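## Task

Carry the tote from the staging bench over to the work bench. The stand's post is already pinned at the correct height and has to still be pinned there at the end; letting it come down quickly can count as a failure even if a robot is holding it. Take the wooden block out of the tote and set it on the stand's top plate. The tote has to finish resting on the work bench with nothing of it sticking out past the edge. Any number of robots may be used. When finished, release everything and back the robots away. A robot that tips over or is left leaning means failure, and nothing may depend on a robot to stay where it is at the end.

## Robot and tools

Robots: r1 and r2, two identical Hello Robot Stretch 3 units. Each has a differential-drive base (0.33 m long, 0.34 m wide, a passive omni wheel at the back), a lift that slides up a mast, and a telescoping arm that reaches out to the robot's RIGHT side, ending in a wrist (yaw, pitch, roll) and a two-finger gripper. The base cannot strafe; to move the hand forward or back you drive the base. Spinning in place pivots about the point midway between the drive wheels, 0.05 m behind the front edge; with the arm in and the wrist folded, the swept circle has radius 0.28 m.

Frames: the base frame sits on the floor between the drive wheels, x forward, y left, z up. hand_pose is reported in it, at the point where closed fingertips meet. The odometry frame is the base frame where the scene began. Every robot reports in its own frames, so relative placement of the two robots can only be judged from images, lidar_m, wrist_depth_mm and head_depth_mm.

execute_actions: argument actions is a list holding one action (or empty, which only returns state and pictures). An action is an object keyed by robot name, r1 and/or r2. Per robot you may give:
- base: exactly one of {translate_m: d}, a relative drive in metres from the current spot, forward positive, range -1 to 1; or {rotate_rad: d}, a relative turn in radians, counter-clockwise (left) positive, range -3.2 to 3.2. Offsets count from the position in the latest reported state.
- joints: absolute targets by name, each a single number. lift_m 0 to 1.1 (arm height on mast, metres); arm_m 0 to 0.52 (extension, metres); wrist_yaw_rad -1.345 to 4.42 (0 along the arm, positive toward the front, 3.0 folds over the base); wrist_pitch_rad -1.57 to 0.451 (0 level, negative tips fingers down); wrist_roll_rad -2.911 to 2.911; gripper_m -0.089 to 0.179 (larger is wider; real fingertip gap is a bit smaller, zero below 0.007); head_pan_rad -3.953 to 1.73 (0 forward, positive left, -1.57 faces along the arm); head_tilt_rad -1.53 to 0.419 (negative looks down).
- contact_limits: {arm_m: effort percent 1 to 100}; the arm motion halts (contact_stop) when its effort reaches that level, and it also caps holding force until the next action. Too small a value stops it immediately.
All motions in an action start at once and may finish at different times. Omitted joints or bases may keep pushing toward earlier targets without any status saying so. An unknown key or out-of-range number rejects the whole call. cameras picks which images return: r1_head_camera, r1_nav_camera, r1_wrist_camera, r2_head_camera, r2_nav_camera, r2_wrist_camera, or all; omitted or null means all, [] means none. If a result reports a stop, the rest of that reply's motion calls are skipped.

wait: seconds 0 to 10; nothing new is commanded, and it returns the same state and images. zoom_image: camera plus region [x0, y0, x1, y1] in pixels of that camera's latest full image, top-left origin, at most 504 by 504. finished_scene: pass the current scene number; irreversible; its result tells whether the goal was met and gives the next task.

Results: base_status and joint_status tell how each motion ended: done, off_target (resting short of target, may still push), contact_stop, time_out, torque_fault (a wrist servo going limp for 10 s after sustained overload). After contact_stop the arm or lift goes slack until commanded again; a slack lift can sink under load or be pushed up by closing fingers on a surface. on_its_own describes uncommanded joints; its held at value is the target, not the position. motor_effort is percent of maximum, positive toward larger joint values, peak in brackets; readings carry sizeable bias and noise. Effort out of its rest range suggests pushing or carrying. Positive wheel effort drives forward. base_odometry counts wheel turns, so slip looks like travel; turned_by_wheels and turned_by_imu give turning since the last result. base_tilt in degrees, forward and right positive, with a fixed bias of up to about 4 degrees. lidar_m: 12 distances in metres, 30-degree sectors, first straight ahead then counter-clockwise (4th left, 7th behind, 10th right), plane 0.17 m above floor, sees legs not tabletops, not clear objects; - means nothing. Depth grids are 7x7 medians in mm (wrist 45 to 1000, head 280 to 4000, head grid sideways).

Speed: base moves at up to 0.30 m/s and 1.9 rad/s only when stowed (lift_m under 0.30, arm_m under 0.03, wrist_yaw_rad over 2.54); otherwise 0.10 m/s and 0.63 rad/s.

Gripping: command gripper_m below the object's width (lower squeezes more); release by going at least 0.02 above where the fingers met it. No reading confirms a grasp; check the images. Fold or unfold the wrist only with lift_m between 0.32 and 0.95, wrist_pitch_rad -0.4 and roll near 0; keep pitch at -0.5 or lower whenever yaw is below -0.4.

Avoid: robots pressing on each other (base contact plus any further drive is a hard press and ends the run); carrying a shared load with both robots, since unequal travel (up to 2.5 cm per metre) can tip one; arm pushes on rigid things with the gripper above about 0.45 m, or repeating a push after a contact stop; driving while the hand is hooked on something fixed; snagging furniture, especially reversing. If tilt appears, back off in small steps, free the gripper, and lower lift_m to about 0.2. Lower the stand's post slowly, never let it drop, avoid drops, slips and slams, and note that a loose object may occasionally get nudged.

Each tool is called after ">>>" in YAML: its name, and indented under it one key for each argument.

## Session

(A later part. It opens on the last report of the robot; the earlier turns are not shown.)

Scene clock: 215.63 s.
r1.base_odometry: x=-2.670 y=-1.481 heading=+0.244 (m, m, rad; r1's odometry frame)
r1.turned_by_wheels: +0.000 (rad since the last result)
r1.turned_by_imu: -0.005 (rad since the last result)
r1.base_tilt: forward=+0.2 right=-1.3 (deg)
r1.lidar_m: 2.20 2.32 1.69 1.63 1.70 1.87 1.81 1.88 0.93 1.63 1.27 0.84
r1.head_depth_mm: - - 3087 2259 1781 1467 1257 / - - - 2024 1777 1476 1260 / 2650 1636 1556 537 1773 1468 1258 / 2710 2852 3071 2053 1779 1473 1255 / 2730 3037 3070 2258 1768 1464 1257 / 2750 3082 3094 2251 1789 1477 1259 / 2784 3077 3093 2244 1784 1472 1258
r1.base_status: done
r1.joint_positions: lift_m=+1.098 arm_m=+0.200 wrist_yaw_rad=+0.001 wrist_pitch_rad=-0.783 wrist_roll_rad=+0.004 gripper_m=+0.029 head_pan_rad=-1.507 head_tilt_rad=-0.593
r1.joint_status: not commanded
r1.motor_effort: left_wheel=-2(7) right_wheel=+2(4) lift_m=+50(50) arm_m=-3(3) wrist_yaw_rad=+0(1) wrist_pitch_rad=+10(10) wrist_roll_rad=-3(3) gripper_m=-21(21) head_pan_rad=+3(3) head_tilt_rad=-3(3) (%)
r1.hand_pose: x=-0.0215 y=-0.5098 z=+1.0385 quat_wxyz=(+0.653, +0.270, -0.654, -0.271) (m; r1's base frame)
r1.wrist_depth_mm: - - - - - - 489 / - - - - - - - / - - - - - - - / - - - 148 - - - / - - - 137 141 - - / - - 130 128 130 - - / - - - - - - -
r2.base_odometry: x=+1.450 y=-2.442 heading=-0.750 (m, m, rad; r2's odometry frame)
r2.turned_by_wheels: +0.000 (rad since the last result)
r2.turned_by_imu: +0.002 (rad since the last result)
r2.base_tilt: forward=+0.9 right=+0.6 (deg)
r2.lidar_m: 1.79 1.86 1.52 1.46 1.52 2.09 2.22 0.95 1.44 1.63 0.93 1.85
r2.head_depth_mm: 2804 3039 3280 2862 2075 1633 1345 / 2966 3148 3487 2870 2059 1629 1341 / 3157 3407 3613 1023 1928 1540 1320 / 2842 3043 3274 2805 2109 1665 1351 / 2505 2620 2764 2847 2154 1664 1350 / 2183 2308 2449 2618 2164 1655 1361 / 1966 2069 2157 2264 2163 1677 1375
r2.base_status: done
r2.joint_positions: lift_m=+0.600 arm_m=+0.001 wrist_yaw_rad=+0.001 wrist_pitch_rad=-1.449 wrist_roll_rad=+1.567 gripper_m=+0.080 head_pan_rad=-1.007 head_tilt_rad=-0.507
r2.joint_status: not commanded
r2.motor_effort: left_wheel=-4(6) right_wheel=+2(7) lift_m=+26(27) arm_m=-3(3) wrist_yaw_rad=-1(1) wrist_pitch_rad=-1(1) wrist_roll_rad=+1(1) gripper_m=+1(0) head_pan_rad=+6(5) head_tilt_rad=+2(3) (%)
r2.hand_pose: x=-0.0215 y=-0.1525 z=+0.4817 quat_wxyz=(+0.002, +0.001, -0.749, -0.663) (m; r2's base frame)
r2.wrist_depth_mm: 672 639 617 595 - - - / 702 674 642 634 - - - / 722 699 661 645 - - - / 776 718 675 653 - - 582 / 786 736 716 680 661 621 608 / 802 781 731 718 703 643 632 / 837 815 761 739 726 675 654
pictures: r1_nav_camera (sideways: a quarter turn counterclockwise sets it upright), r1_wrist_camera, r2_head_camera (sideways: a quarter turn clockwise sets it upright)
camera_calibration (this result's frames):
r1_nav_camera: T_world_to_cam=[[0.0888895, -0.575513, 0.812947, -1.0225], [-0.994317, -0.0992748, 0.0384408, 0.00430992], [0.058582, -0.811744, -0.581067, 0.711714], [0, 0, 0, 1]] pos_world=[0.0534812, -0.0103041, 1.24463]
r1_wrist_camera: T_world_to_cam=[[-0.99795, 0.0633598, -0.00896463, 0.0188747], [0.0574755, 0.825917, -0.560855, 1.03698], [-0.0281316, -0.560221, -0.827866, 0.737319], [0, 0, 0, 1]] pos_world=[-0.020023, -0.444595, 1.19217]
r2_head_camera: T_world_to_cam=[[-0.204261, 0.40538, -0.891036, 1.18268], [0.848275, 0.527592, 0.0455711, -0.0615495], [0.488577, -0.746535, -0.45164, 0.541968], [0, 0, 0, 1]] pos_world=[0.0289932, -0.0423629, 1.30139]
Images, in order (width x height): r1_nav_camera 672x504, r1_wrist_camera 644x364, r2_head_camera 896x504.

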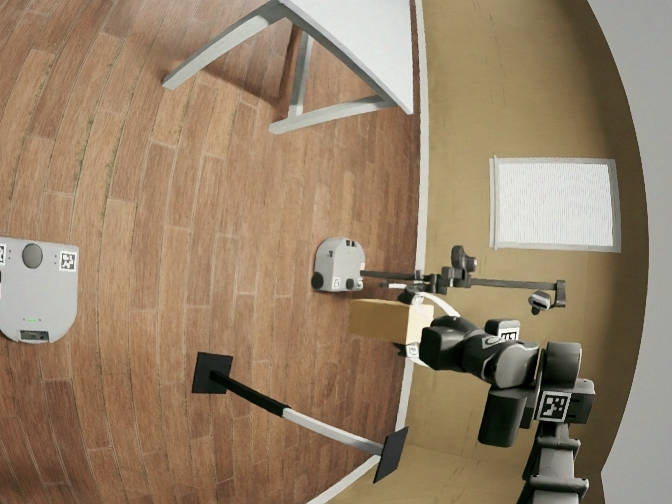

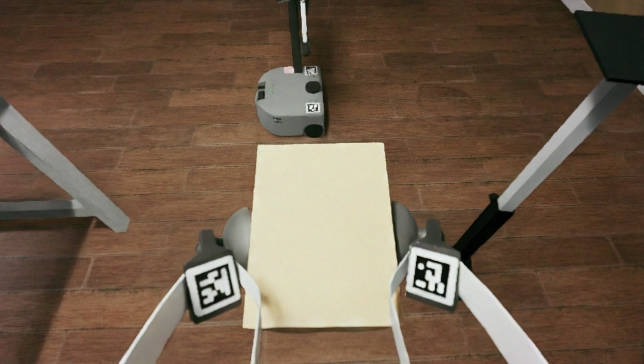

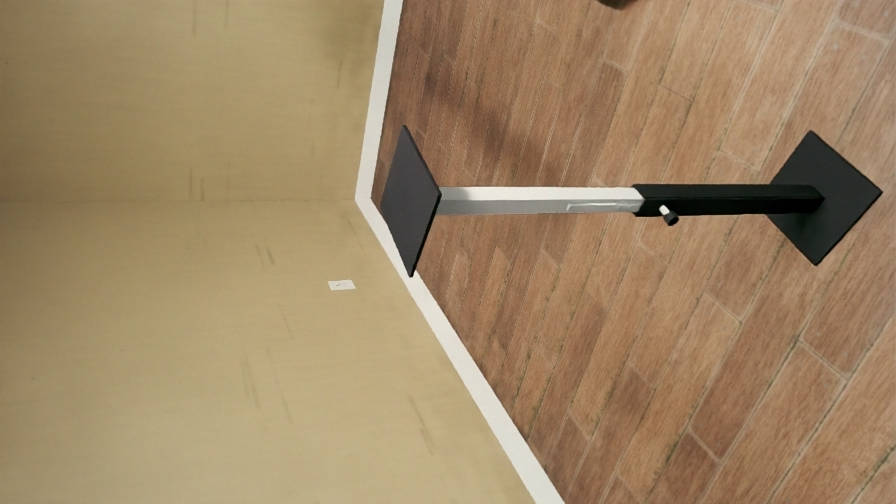

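>>> execute_actions:
  actions:
    - {"r1":{"base":{"rotate_rad":0.15}}}
  cameras: []

>>> execute_actions:
  actions:
    - {"r1":{"base":{"translate_m":-0.555},"joints":{"arm_m":0.3}}}
  cameras: ["r1_head_camera","r1_wrist_camera","r2_head_camera"]

Scene clock: 222.20 s.
r1.base_odometry: x=-2.670 y=-1.481 heading=+0.394 (m, m, rad; r1's odometry frame)
r1.turned_by_wheels: +0.150 (rad since the last result)
r1.turned_by_imu: +0.145 (rad since the last result)
r1.base_tilt: forward=+0.2 right=-1.5 (deg)
r1.lidar_m: 4.06 2.03 1.65 1.63 1.78 1.83 1.81 1.98 0.94 1.63 1.28 0.84
r1.head_depth_mm: - - 2934 2254 1783 1478 1251 / - - - 1834 1783 1477 1259 / 2724 3023 3082 537 1778 1468 1258 / 2790 3097 3078 2249 1780 1476 1256 / 2842 3161 3055 2252 1792 1473 1252 / 2933 3261 3075 2265 1791 1474 1259 / 3000 3333 2912 2016 1642 1472 1259
r1.base_status: done
r1.joint_positions: lift_m=+1.098 arm_m=+0.200 wrist_yaw_rad=+0.000 wrist_pitch_rad=-0.783 wrist_roll_rad=+0.004 gripper_m=+0.029 head_pan_rad=-1.507 head_tilt_rad=-0.593
r1.joint_status: not commanded
r1.motor_effort: left_wheel=-3(8) right_wheel=+3(8) lift_m=+50(50) arm_m=-3(3) wrist_yaw_rad=+0(0) wrist_pitch_rad=+10(10) wrist_roll_rad=-3(3) gripper_m=-22(21) head_pan_rad=+2(3) head_tilt_rad=-2(2) (%)
r1.hand_pose: x=-0.0215 y=-0.5098 z=+1.0385 quat_wxyz=(+0.652, +0.270, -0.654, -0.271) (m; r1's base frame)
r1.wrist_depth_mm: - - - - - - - / 770 - - - - - - / - - - - - - - / - - - 148 - - - / - - - 137 141 - - / - - 131 128 129 - - / - - - - - - -
r2.base_odometry: x=+1.450 y=-2.442 heading=-0.750 (m, m, rad; r2's odometry frame)
r2.turned_by_wheels: +0.000 (rad since the last result)
r2.turned_by_imu: -0.001 (rad since the last result)
r2.base_tilt: forward=+1.0 right=+0.6 (deg)
r2.lidar_m: 1.78 1.86 1.51 1.46 1.52 2.09 2.23 0.95 1.44 1.62 0.93 1.86
r2.head_depth_mm: 2819 3038 3226 2839 2081 1621 1336 / 2960 3188 3338 2902 2097 1635 1345 / 3117 3363 3624 1030 1931 1537 1320 / 2856 3078 3256 2803 2105 1651 1367 / 2507 2626 2793 2840 2127 1665 1358 / 2202 2328 2478 2540 2142 1671 1355 / 1976 2066 2147 2277 2165 1684 1373
r2.base_status: not commanded
r2.joint_positions: lift_m=+0.600 arm_m=+0.001 wrist_yaw_rad=+0.001 wrist_pitch_rad=-1.449 wrist_roll_rad=+1.567 gripper_m=+0.080 head_pan_rad=-1.007 head_tilt_rad=-0.507
r2.joint_status: not commanded
r2.motor_effort: left_wheel=-4(4) right_wheel=+2(2) lift_m=+26(26) arm_m=-3(3) wrist_yaw_rad=-1(1) wrist_pitch_rad=-1(1) wrist_roll_rad=+1(1) gripper_m=+1(1) head_pan_rad=+4(5) head_tilt_rad=+2(3) (%)
r2.hand_pose: x=-0.0215 y=-0.1525 z=+0.4817 quat_wxyz=(+0.002, +0.001, -0.749, -0.663) (m; r2's base frame)
r2.wrist_depth_mm: 673 640 624 608 - - - / 703 668 651 625 - - - / 721 696 667 650 - - - / 755 737 692 678 - - 589 / 797 743 712 682 655 626 613 / 806 771 747 710 690 645 637 / 835 801 779 750 709 696 654
pictures: none
No camera images: the call's "cameras" was empty. Leave "cameras" out to get every camera's image.

Scene clock: 229.00 s.
r1.base_odometry: x=-3.182 y=-1.693 heading=+0.394 (m, m, rad; r1's odometry frame)
r1.turned_by_wheels: +0.000 (rad since the last result)
r1.turned_by_imu: -0.002 (rad since the last result)
r1.base_tilt: forward=+0.1 right=-1.4 (deg)
r1.lidar_m: 4.30 2.13 1.73 1.72 1.57 1.28 1.26 1.39 2.14 0.72 1.60 1.33
r1.head_depth_mm: - 2801 2936 2260 1770 1476 1260 / - - 780 2032 1777 1469 1257 / 2639 2917 598 2021 1674 1356 1252 / 2704 2991 3084 2172 1781 1461 1258 / 2710 1687 1921 1983 1776 1468 1253 / 2841 3097 3075 2275 1783 1466 1253 / 2913 3260 3090 2265 1784 1473 1259
r1.base_status: done
r1.joint_positions: lift_m=+1.098 arm_m=+0.300 wrist_yaw_rad=+0.000 wrist_pitch_rad=-0.783 wrist_roll_rad=+0.004 gripper_m=+0.029 head_pan_rad=-1.507 head_tilt_rad=-0.593
r1.joint_status: all done
r1.motor_effort: left_wheel=-3(8) right_wheel=+3(3) lift_m=+50(50) arm_m=+3(3) wrist_yaw_rad=+0(1) wrist_pitch_rad=+10(10) wrist_roll_rad=-3(3) gripper_m=-21(22) head_pan_rad=+3(3) head_tilt_rad=-3(3) (%)
r1.hand_pose: x=-0.0216 y=-0.6093 z=+1.0386 quat_wxyz=(+0.652, +0.270, -0.654, -0.271) (m; r1's base frame)
r1.wrist_depth_mm: - - - - - - - / - - - - - - - / - - - 356 367 - - / - - - 148 326 - - / - - - 137 141 - - / - - 131 128 129 - - / - - - - - - -
r2.base_odometry: x=+1.450 y=-2.442 heading=-0.750 (m, m, rad; r2's odometry frame)
r2.turned_by_wheels: +0.000 (rad since the last result)
r2.turned_by_imu: -0.001 (rad since the last result)
r2.base_tilt: forward=+0.9 right=+0.6 (deg)
r2.lidar_m: 1.79 1.86 1.51 1.46 1.52 2.09 2.22 0.95 1.43 3.28 0.93 1.85
r2.head_depth_mm: 2735 3041 3258 2904 2094 1634 1332 / 2858 1546 3320 2727 1884 1621 1332 / 3114 3371 3551 1030 1827 1533 1325 / 2862 3009 3312 2769 2132 1654 1357 / 2484 2631 2778 2791 2161 1653 1353 / 2200 2290 2442 2558 2174 1683 1364 / 1972 2061 2188 2274 2164 1681 1375
r2.base_status: not commanded
r2.joint_positions: lift_m=+0.600 arm_m=+0.001 wrist_yaw_rad=+0.001 wrist_pitch_rad=-1.449 wrist_roll_rad=+1.567 gripper_m=+0.080 head_pan_rad=-1.007 head_tilt_rad=-0.507
r2.joint_status: not commanded
r2.motor_effort: left_wheel=-4(4) right_wheel=+2(2) lift_m=+26(27) arm_m=-3(3) wrist_yaw_rad=-1(1) wrist_pitch_rad=-1(1) wrist_roll_rad=+1(1) gripper_m=+1(0) head_pan_rad=+5(5) head_tilt_rad=+3(3) (%)
r2.hand_pose: x=-0.0215 y=-0.1525 z=+0.4817 quat_wxyz=(+0.002, +0.001, -0.749, -0.663) (m; r2's base frame)
r2.wrist_depth_mm: 666 649 621 605 - - - / 702 671 659 614 - - - / 741 702 672 639 - - - / 758 699 690 661 - - 587 / 795 732 716 690 678 635 622 / 824 794 755 713 670 657 637 / 837 820 785 737 710 686 660
pictures: r1_head_camera (sideways: a quarter turn clockwise sets it upright), r1_wrist_camera, r2_head_camera (sideways: a quarter turn clockwise sets it upright)
camera_calibration (this result's frames):
r1_head_camera: T_world_to_cam=[[-0.0578142, 0.573327, -0.817285, 1.08387], [0.995463, 0.0950815, -0.00371852, 0.00380758], [0.0755767, -0.813791, -0.576222, 0.710459], [0, 0, 0, 1]] pos_world=[0.00517864, -0.0436089, 1.29523]
r1_wrist_camera: T_world_to_cam=[[-0.997924, 0.0637812, -0.00897247, 0.0253702], [0.0578253, 0.825823, -0.560957, 1.11917], [-0.0283689, -0.560311, -0.827796, 0.681504], [0, 0, 0, 1]] pos_world=[-0.0200651, -0.543998, 1.19218]
r2_head_camera: T_world_to_cam=[[-0.204261, 0.40538, -0.891036, 1.18268], [0.848275, 0.527592, 0.0455711, -0.0615495], [0.488577, -0.746535, -0.45164, 0.541967], [0, 0, 0, 1]] pos_world=[0.0289932, -0.0423629, 1.30139]
Images, in order (width x height): r1_head_camera 896x504, r1_wrist_camera 644x364, r2_head_camera 896x504.

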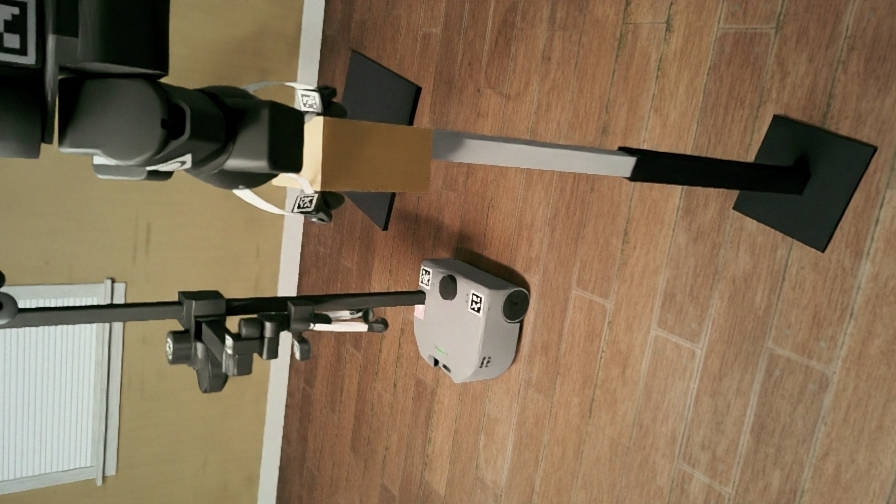

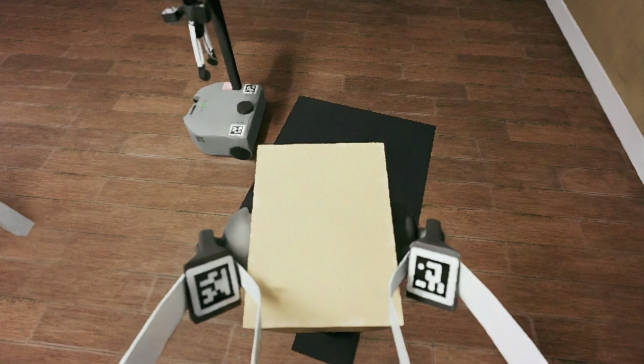

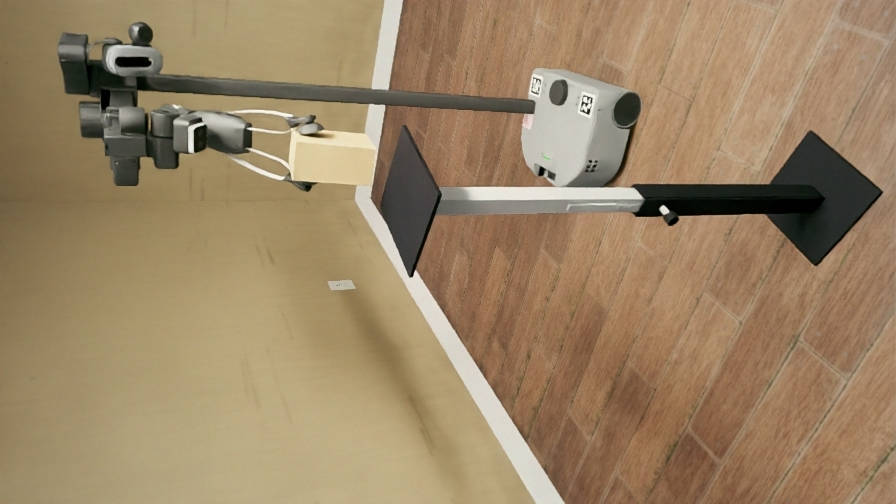

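>>> execute_actions:
  actions:
    - {"r1":{"base":{"translate_m":-0.025},"joints":{"arm_m":0.43},"contact_limits":{"arm_m":12}}}
  cameras: ["r1_head_camera","r1_wrist_camera","r2_head_camera"]

Scene clock: 234.13 s.
r1.base_odometry: x=-3.205 y=-1.703 heading=+0.393 (m, m, rad; r1's odometry frame)
r1.turned_by_wheels: +0.000 (rad since the last result)
r1.turned_by_imu: -0.001 (rad since the last result)
r1.base_tilt: forward=+0.1 right=-1.4 (deg)
r1.lidar_m: 2.78 2.14 1.73 1.72 1.55 1.25 1.24 1.36 2.10 0.72 1.63 1.34
r1.head_depth_mm: - 2760 2931 2259 1774 1470 1255 / - 2832 2928 2178 1776 1469 1257 / 2641 2836 740 870 1677 1391 1249 / 2700 2954 3065 2166 1775 1471 1253 / 2730 1778 1849 1982 1778 1479 1255 / 2829 3071 3076 2183 1777 1480 1254 / 2925 3213 3075 2245 1780 1473 1264
r1.base_status: done
r1.joint_positions: lift_m=+1.098 arm_m=+0.430 wrist_yaw_rad=+0.000 wrist_pitch_rad=-0.783 wrist_roll_rad=+0.004 gripper_m=+0.029 head_pan_rad=-1.507 head_tilt_rad=-0.593
r1.joint_status: all done
r1.motor_effort: left_wheel=-3(8) right_wheel=+3(5) lift_m=+50(50) arm_m=+3(1) wrist_yaw_rad=+1(0) wrist_pitch_rad=+10(10) wrist_roll_rad=-3(3) gripper_m=-21(21) head_pan_rad=+3(3) head_tilt_rad=-3(3) (%)
r1.contact_limits: arm_m 12 (drawing in: default 19, maximum 30; extending or still: default 25, maximum 41)
r1.hand_pose: x=-0.0216 y=-0.7393 z=+1.0386 quat_wxyz=(+0.652, +0.269, -0.655, -0.271) (m; r1's base frame)
r1.wrist_depth_mm: - - - - - - - / - - - - - - - / - - - - - - - / - - - 148 - - - / - - - 138 141 - - / - - 130 129 129 - - / - - 242 234 241 - -
r2.base_odometry: x=+1.450 y=-2.442 heading=-0.750 (m, m, rad; r2's odometry frame)
r2.turned_by_wheels: +0.000 (rad since the last result)
r2.turned_by_imu: -0.001 (rad since the last result)
r2.base_tilt: forward=+1.0 right=+0.7 (deg)
r2.lidar_m: 1.79 1.85 1.51 1.46 1.52 2.09 2.23 0.95 1.43 3.28 0.93 1.85
r2.head_depth_mm: 2803 3041 3231 2850 2074 1626 1330 / 2832 3138 3427 2728 1877 1632 1339 / 3089 959 3486 1025 1839 1541 1326 / 2809 3094 3193 2744 2106 1657 1353 / 2494 2594 2770 2821 2146 1669 1365 / 2209 2334 2440 2566 2156 1661 1363 / 1973 2089 2141 2283 2160 1678 1374
r2.base_status: not commanded
r2.joint_positions: lift_m=+0.600 arm_m=+0.001 wrist_yaw_rad=+0.001 wrist_pitch_rad=-1.449 wrist_roll_rad=+1.567 gripper_m=+0.080 head_pan_rad=-1.007 head_tilt_rad=-0.507
r2.joint_status: not commanded
r2.motor_effort: left_wheel=-4(4) right_wheel=+2(2) lift_m=+27(26) arm_m=-3(3) wrist_yaw_rad=-1(1) wrist_pitch_rad=-1(1) wrist_roll_rad=+1(1) gripper_m=+2(1) head_pan_rad=+5(5) head_tilt_rad=+4(4) (%)
r2.hand_pose: x=-0.0215 y=-0.1525 z=+0.4817 quat_wxyz=(+0.002, +0.001, -0.749, -0.663) (m; r2's base frame)
r2.wrist_depth_mm: 679 640 622 609 - - - / 671 668 641 619 - - - / 720 696 655 650 - - - / 764 716 686 666 - - 589 / 790 760 717 703 650 647 609 / 811 774 751 732 681 657 635 / 825 815 762 753 693 685 671
pictures: r1_head_camera (sideways: a quarter turn clockwise sets it upright), r1_wrist_camera, r2_head_camera (sideways: a quarter turn clockwise sets it upright)
camera_calibration (this result's frames):
r1_head_camera: T_world_to_cam=[[-0.0578154, 0.573343, -0.817273, 1.08386], [0.995463, 0.0950818, -0.00371789, 0.00380677], [0.0755762, -0.81378, -0.576238, 0.71048], [0, 0, 0, 1]] pos_world=[0.00517864, -0.0436087, 1.29523]
r1_wrist_camera: T_world_to_cam=[[-0.997902, 0.0641176, -0.00898364, 0.0338696], [0.0581049, 0.825705, -0.561102, 1.22664], [-0.0285587, -0.560446, -0.827698, 0.608458], [0, 0, 0, 1]] pos_world=[-0.0200987, -0.674009, 1.1922]
r2_head_camera: T_world_to_cam=[[-0.204261, 0.40538, -0.891036, 1.18268], [0.848275, 0.527592, 0.0455711, -0.0615495], [0.488577, -0.746535, -0.45164, 0.541967], [0, 0, 0, 1]] pos_world=[0.0289932, -0.0423629, 1.30139]
Images, in order (width x height): r1_head_camera 896x504, r1_wrist_camera 644x364, r2_head_camera 896x504.

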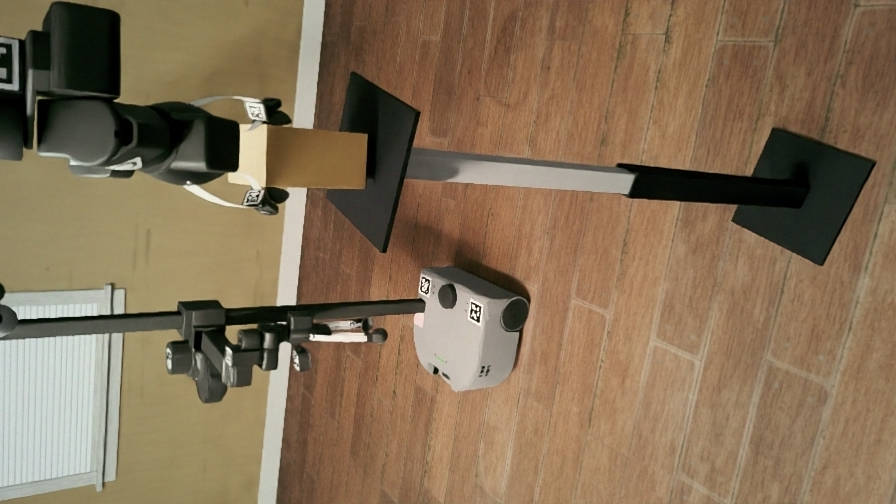

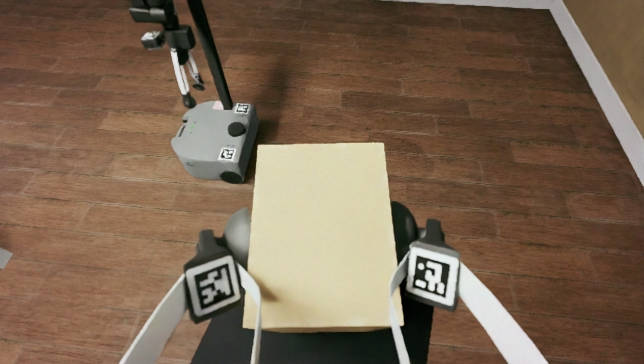

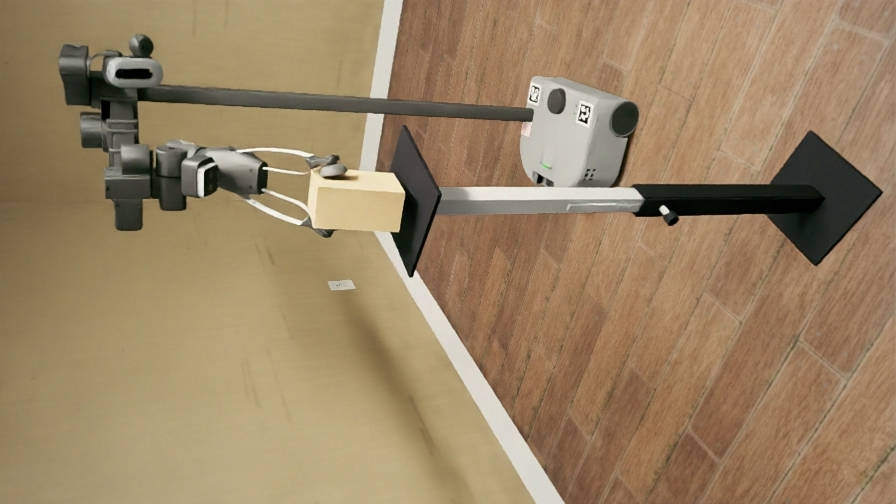

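>>> execute_actions:
  actions:
    - {"r1":{"joints":{"lift_m":1.073}}}
  cameras: []

>>> execute_actions:
  actions:
    - {"r1":{"joints":{"gripper_m":0.13}}}
  cameras: []

>>> execute_actions:
  actions:
    - {"r1":{"joints":{"arm_m":0.1,"lift_m":1.098}}}
  cameras: ["r2_head_camera"]

Scene clock: 240.57 s.
r1.base_odometry: x=-3.205 y=-1.703 heading=+0.393 (m, m, rad; r1's odometry frame)
r1.turned_by_wheels: +0.000 (rad since the last result)
r1.turned_by_imu: -0.001 (rad since the last result)
r1.base_tilt: forward=+0.2 right=-1.3 (deg)
r1.lidar_m: 2.77 2.14 1.74 1.72 1.54 1.25 1.24 1.35 2.10 0.72 1.63 1.34
r1.head_depth_mm: 2526 2809 2932 2264 1777 1466 1261 / - 2904 2945 2171 1776 1473 1257 / 2666 2871 740 871 1671 1390 1248 / 2720 2975 3098 2172 1789 1474 1256 / 2726 1770 1862 1977 1782 1482 1251 / 2815 3061 3078 2178 1793 1467 1256 / 2954 3245 3101 2248 1776 1474 1260
r1.base_status: not commanded
r1.joint_positions: lift_m=+1.073 arm_m=+0.430 wrist_yaw_rad=-0.002 wrist_pitch_rad=-0.731 wrist_roll_rad=+0.004 gripper_m=+0.029 head_pan_rad=-1.507 head_tilt_rad=-0.593
r1.joint_status: all done
r1.motor_effort: left_wheel=-4(4) right_wheel=+6(6) lift_m=+24(41) arm_m=+3(3) wrist_yaw_rad=+2(2) wrist_pitch_rad=-6(9) wrist_roll_rad=-3(3) gripper_m=-22(22) head_pan_rad=+3(2) head_tilt_rad=-3(3) (%)
r1.hand_pose: x=-0.0219 y=-0.7494 z=+1.0232 quat_wxyz=(+0.659, +0.252, -0.662, -0.254) (m; r1's base frame)
r1.wrist_depth_mm: - - - - - - - / - - - - - - - / - - - - - - - / - - - 155 - - - / - - - 140 145 - - / - - 131 128 127 - - / - - 228 150 224 - -
r2.base_odometry: x=+1.450 y=-2.442 heading=-0.750 (m, m, rad; r2's odometry frame)
r2.turned_by_wheels: +0.000 (rad since the last result)
r2.turned_by_imu: -0.001 (rad since the last result)
r2.base_tilt: forward=+0.9 right=+0.6 (deg)
r2.lidar_m: 1.79 1.86 1.51 1.46 1.52 2.09 2.22 0.96 1.43 3.30 0.93 1.85
r2.head_depth_mm: 2759 2960 3271 2846 2072 1611 1332 / 2912 3153 3386 2778 1876 1633 1340 / 3172 975 969 1034 1851 1536 1317 / 2865 3005 3221 2784 2121 1650 1355 / 2487 2647 2806 2773 2140 1664 1357 / 2193 2315 2446 2570 2121 1663 1368 / 1970 2062 2172 2258 2149 1685 1368
r2.base_status: not commanded
r2.joint_positions: lift_m=+0.600 arm_m=+0.001 wrist_yaw_rad=+0.001 wrist_pitch_rad=-1.449 wrist_roll_rad=+1.567 gripper_m=+0.080 head_pan_rad=-1.007 head_tilt_rad=-0.507
r2.joint_status: not commanded
r2.motor_effort: left_wheel=-4(4) right_wheel=+2(2) lift_m=+27(27) arm_m=-3(3) wrist_yaw_rad=-1(1) wrist_pitch_rad=-1(1) wrist_roll_rad=+1(1) gripper_m=+1(1) head_pan_rad=+5(5) head_tilt_rad=+3(4) (%)
r2.hand_pose: x=-0.0215 y=-0.1525 z=+0.4817 quat_wxyz=(+0.002, +0.001, -0.749, -0.663) (m; r2's base frame)
r2.wrist_depth_mm: 676 651 629 596 - - - / 691 662 642 604 - - - / 726 717 664 651 - - - / 747 711 698 691 - - 593 / 783 751 736 695 664 646 607 / 803 782 725 694 687 658 644 / 794 822 766 729 687 684 655
pictures: none
No camera images: the call's "cameras" was empty. Leave "cameras" out to get every camera's image.

Scene clock: 242.07 s.
r1.base_odometry: x=-3.205 y=-1.703 heading=+0.393 (m, m, rad; r1's odometry frame)
r1.turned_by_wheels: +0.000 (rad since the last result)
r1.turned_by_imu: +0.000 (rad since the last result)
r1.base_tilt: forward=+0.1 right=-1.4 (deg)
r1.lidar_m: 2.79 2.14 1.73 1.72 1.54 1.25 1.24 1.36 2.10 0.72 1.63 1.34
r1.head_depth_mm: 2536 2797 2915 2244 1780 1471 1258 / - 2872 2929 2172 1780 1471 1255 / 2651 2904 749 871 1681 1394 1247 / 2706 2981 3064 2183 1780 1472 1255 / 2723 1769 1841 1976 1782 1472 1259 / 2844 3076 3080 2172 1776 1476 1256 / 2905 3248 3073 2263 1775 1469 1253
r1.base_status: not commanded
r1.joint_positions: lift_m=+1.073 arm_m=+0.430 wrist_yaw_rad=-0.002 wrist_pitch_rad=-0.758 wrist_roll_rad=+0.004 gripper_m=+0.130 head_pan_rad=-1.507 head_tilt_rad=-0.593
r1.joint_status: all done
r1.motor_effort: left_wheel=-3(4) right_wheel=+3(6) lift_m=+32(32) arm_m=+2(3) wrist_yaw_rad=+2(2) wrist_pitch_rad=+2(5) wrist_roll_rad=-3(3) gripper_m=+0(95) head_pan_rad=+3(2) head_tilt_rad=-2(3) (%)
r1.hand_pose: x=-0.0218 y=-0.7442 z=+1.0183 quat_wxyz=(+0.656, +0.261, -0.658, -0.263) (m; r1's base frame)
r1.wrist_depth_mm: - - - - - - - / - - - - - - - / - - - - - - - / - - - 150 - - - / - - - 135 263 - - / - - 239 125 235 - - / - - 222 194 223 - -
r2.base_odometry: x=+1.450 y=-2.442 heading=-0.750 (m, m, rad; r2's odometry frame)
r2.turned_by_wheels: +0.000 (rad since the last result)
r2.turned_by_imu: +0.000 (rad since the last result)
r2.base_tilt: forward=+0.9 right=+0.7 (deg)
r2.lidar_m: 1.78 1.86 1.51 1.46 1.52 2.09 2.23 0.95 1.43 3.29 0.93 1.85
r2.head_depth_mm: 2820 2998 3270 2870 2082 1624 1325 / 2923 3107 3392 2746 1866 1631 1347 / 3104 976 3439 1025 1850 1541 1316 / 2900 2968 3186 2768 2121 1660 1355 / 2501 2672 2831 2796 2137 1664 1358 / 2201 2327 2425 2569 2151 1657 1363 / 1993 2050 2163 2265 2162 1690 1370
r2.base_status: not commanded
r2.joint_positions: lift_m=+0.600 arm_m=+0.001 wrist_yaw_rad=+0.001 wrist_pitch_rad=-1.449 wrist_roll_rad=+1.567 gripper_m=+0.080 head_pan_rad=-1.007 head_tilt_rad=-0.507
r2.joint_status: not commanded
r2.motor_effort: left_wheel=-4(3) right_wheel=+2(2) lift_m=+26(27) arm_m=-3(3) wrist_yaw_rad=-1(1) wrist_pitch_rad=-1(1) wrist_roll_rad=+1(1) gripper_m=+0(1) head_pan_rad=+5(5) head_tilt_rad=+5(3) (%)
r2.hand_pose: x=-0.0215 y=-0.1525 z=+0.4817 quat_wxyz=(+0.002, +0.001, -0.749, -0.663) (m; r2's base frame)
r2.wrist_depth_mm: 676 636 629 618 - - - / 696 677 640 607 - - - / 709 705 664 652 - - - / 769 724 684 659 - - 585 / 769 740 708 700 674 632 616 / 821 775 741 711 693 657 633 / 845 795 778 756 709 698 649
pictures: none
No camera images: the call's "cameras" was empty. Leave "cameras" out to get every camera's image.

Scene clock: 245.70 s.
r1.base_odometry: x=-3.205 y=-1.703 heading=+0.393 (m, m, rad; r1's odometry frame)
r1.turned_by_wheels: +0.000 (rad since the last result)
r1.turned_by_imu: -0.001 (rad since the last result)
r1.base_tilt: forward=+0.2 right=-1.4 (deg)
r1.lidar_m: 2.78 2.14 1.73 1.72 1.55 1.25 1.24 1.36 2.10 0.72 1.63 1.35
r1.head_depth_mm: - - - 2085 1788 1471 1257 / - - - - 1782 1470 1255 / 2641 2864 3079 2022 1685 1397 1249 / 2695 2993 3074 2091 1783 1475 1255 / 2743 1762 1842 1966 1784 1475 1256 / 2839 3070 3097 2165 1779 1473 1259 / 2931 3207 3067 2255 1784 1470 1261
r1.base_status: not commanded
r1.joint_positions: lift_m=+1.098 arm_m=+0.100 wrist_yaw_rad=+0.000 wrist_pitch_rad=-0.759 wrist_roll_rad=+0.004 gripper_m=+0.130 head_pan_rad=-1.507 head_tilt_rad=-0.593
r1.joint_status: all done
r1.motor_effort: left_wheel=-3(3) right_wheel=+3(3) lift_m=+47(49) arm_m=-2(3) wrist_yaw_rad=+0(1) wrist_pitch_rad=+3(3) wrist_roll_rad=-2(3) gripper_m=+0(1) head_pan_rad=+2(2) head_tilt_rad=-3(3) (%)
r1.hand_pose: x=-0.0215 y=-0.4145 z=+1.0426 quat_wxyz=(+0.656, +0.262, -0.658, -0.263) (m; r1's base frame)
r1.wrist_depth_mm: - - - 402 - - - / - - - 427 - - - / - - - - - - - / - - - - - - - / - - - - - - - / - - - - - - - / - - - - - - -
r2.base_odometry: x=+1.450 y=-2.442 heading=-0.750 (m, m, rad; r2's odometry frame)
r2.turned_by_wheels: +0.000 (rad since the last result)
r2.turned_by_imu: -0.001 (rad since the last result)
r2.base_tilt: forward=+1.0 right=+0.6 (deg)
r2.lidar_m: 1.79 1.86 1.51 1.46 1.52 2.09 2.23 0.95 1.44 3.29 0.93 1.85
r2.head_depth_mm: 2784 2957 3192 2829 2063 1605 1339 / 2867 1445 3393 2726 1874 1637 1337 / 3104 3360 3599 1031 1844 1540 1315 / 2867 3017 3210 2817 2148 1651 1352 / 2504 2627 2785 2853 2142 1643 1352 / 2199 2325 2453 2570 2152 1673 1357 / 1982 2061 2171 2312 2189 1665 1364
r2.base_status: not commanded
r2.joint_positions: lift_m=+0.600 arm_m=+0.001 wrist_yaw_rad=+0.001 wrist_pitch_rad=-1.449 wrist_roll_rad=+1.567 gripper_m=+0.080 head_pan_rad=-1.007 head_tilt_rad=-0.507
r2.joint_status: not commanded
r2.motor_effort: left_wheel=-4(4) right_wheel=+2(2) lift_m=+27(26) arm_m=-3(3) wrist_yaw_rad=-1(1) wrist_pitch_rad=-1(1) wrist_roll_rad=+1(1) gripper_m=+1(1) head_pan_rad=+6(5) head_tilt_rad=+4(3) (%)
r2.hand_pose: x=-0.0215 y=-0.1525 z=+0.4817 quat_wxyz=(+0.002, +0.001, -0.749, -0.663) (m; r2's base frame)
r2.wrist_depth_mm: 675 635 623 592 - - - / 706 660 639 623 - - - / 724 687 657 645 - - - / 743 703 698 662 - - 586 / 798 742 706 700 662 639 620 / 806 770 760 705 703 650 632 / 836 816 770 759 706 696 658
pictures: r2_head_camera (sideways: a quarter turn clockwise sets it upright)
camera_calibration (this result's frames):
r2_head_camera: T_world_to_cam=[[-0.204261, 0.40538, -0.891036, 1.18268], [0.848275, 0.527592, 0.0455711, -0.0615495], [0.488577, -0.746535, -0.45164, 0.541968], [0, 0, 0, 1]] pos_world=[0.0289932, -0.0423629, 1.30139]
Images, in order (width x height): r2_head_camera 896x504.

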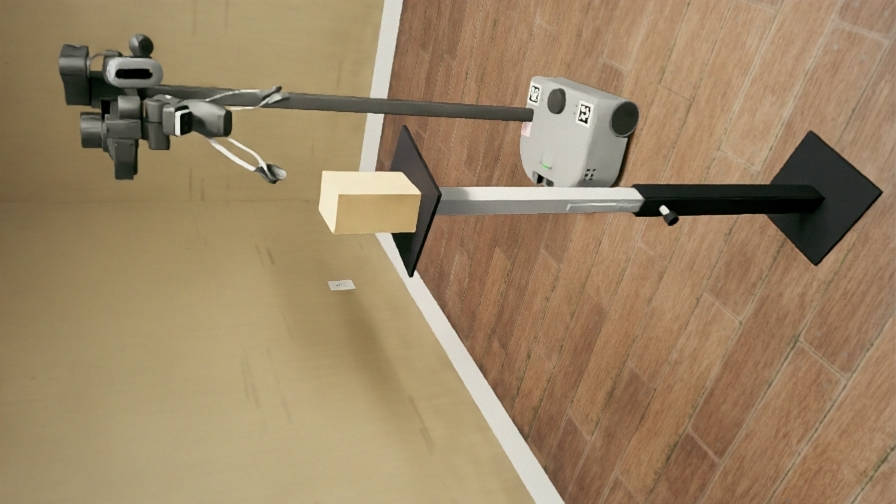

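>>> finished_scene:
  scene: 1

The scene is finished: the task was done.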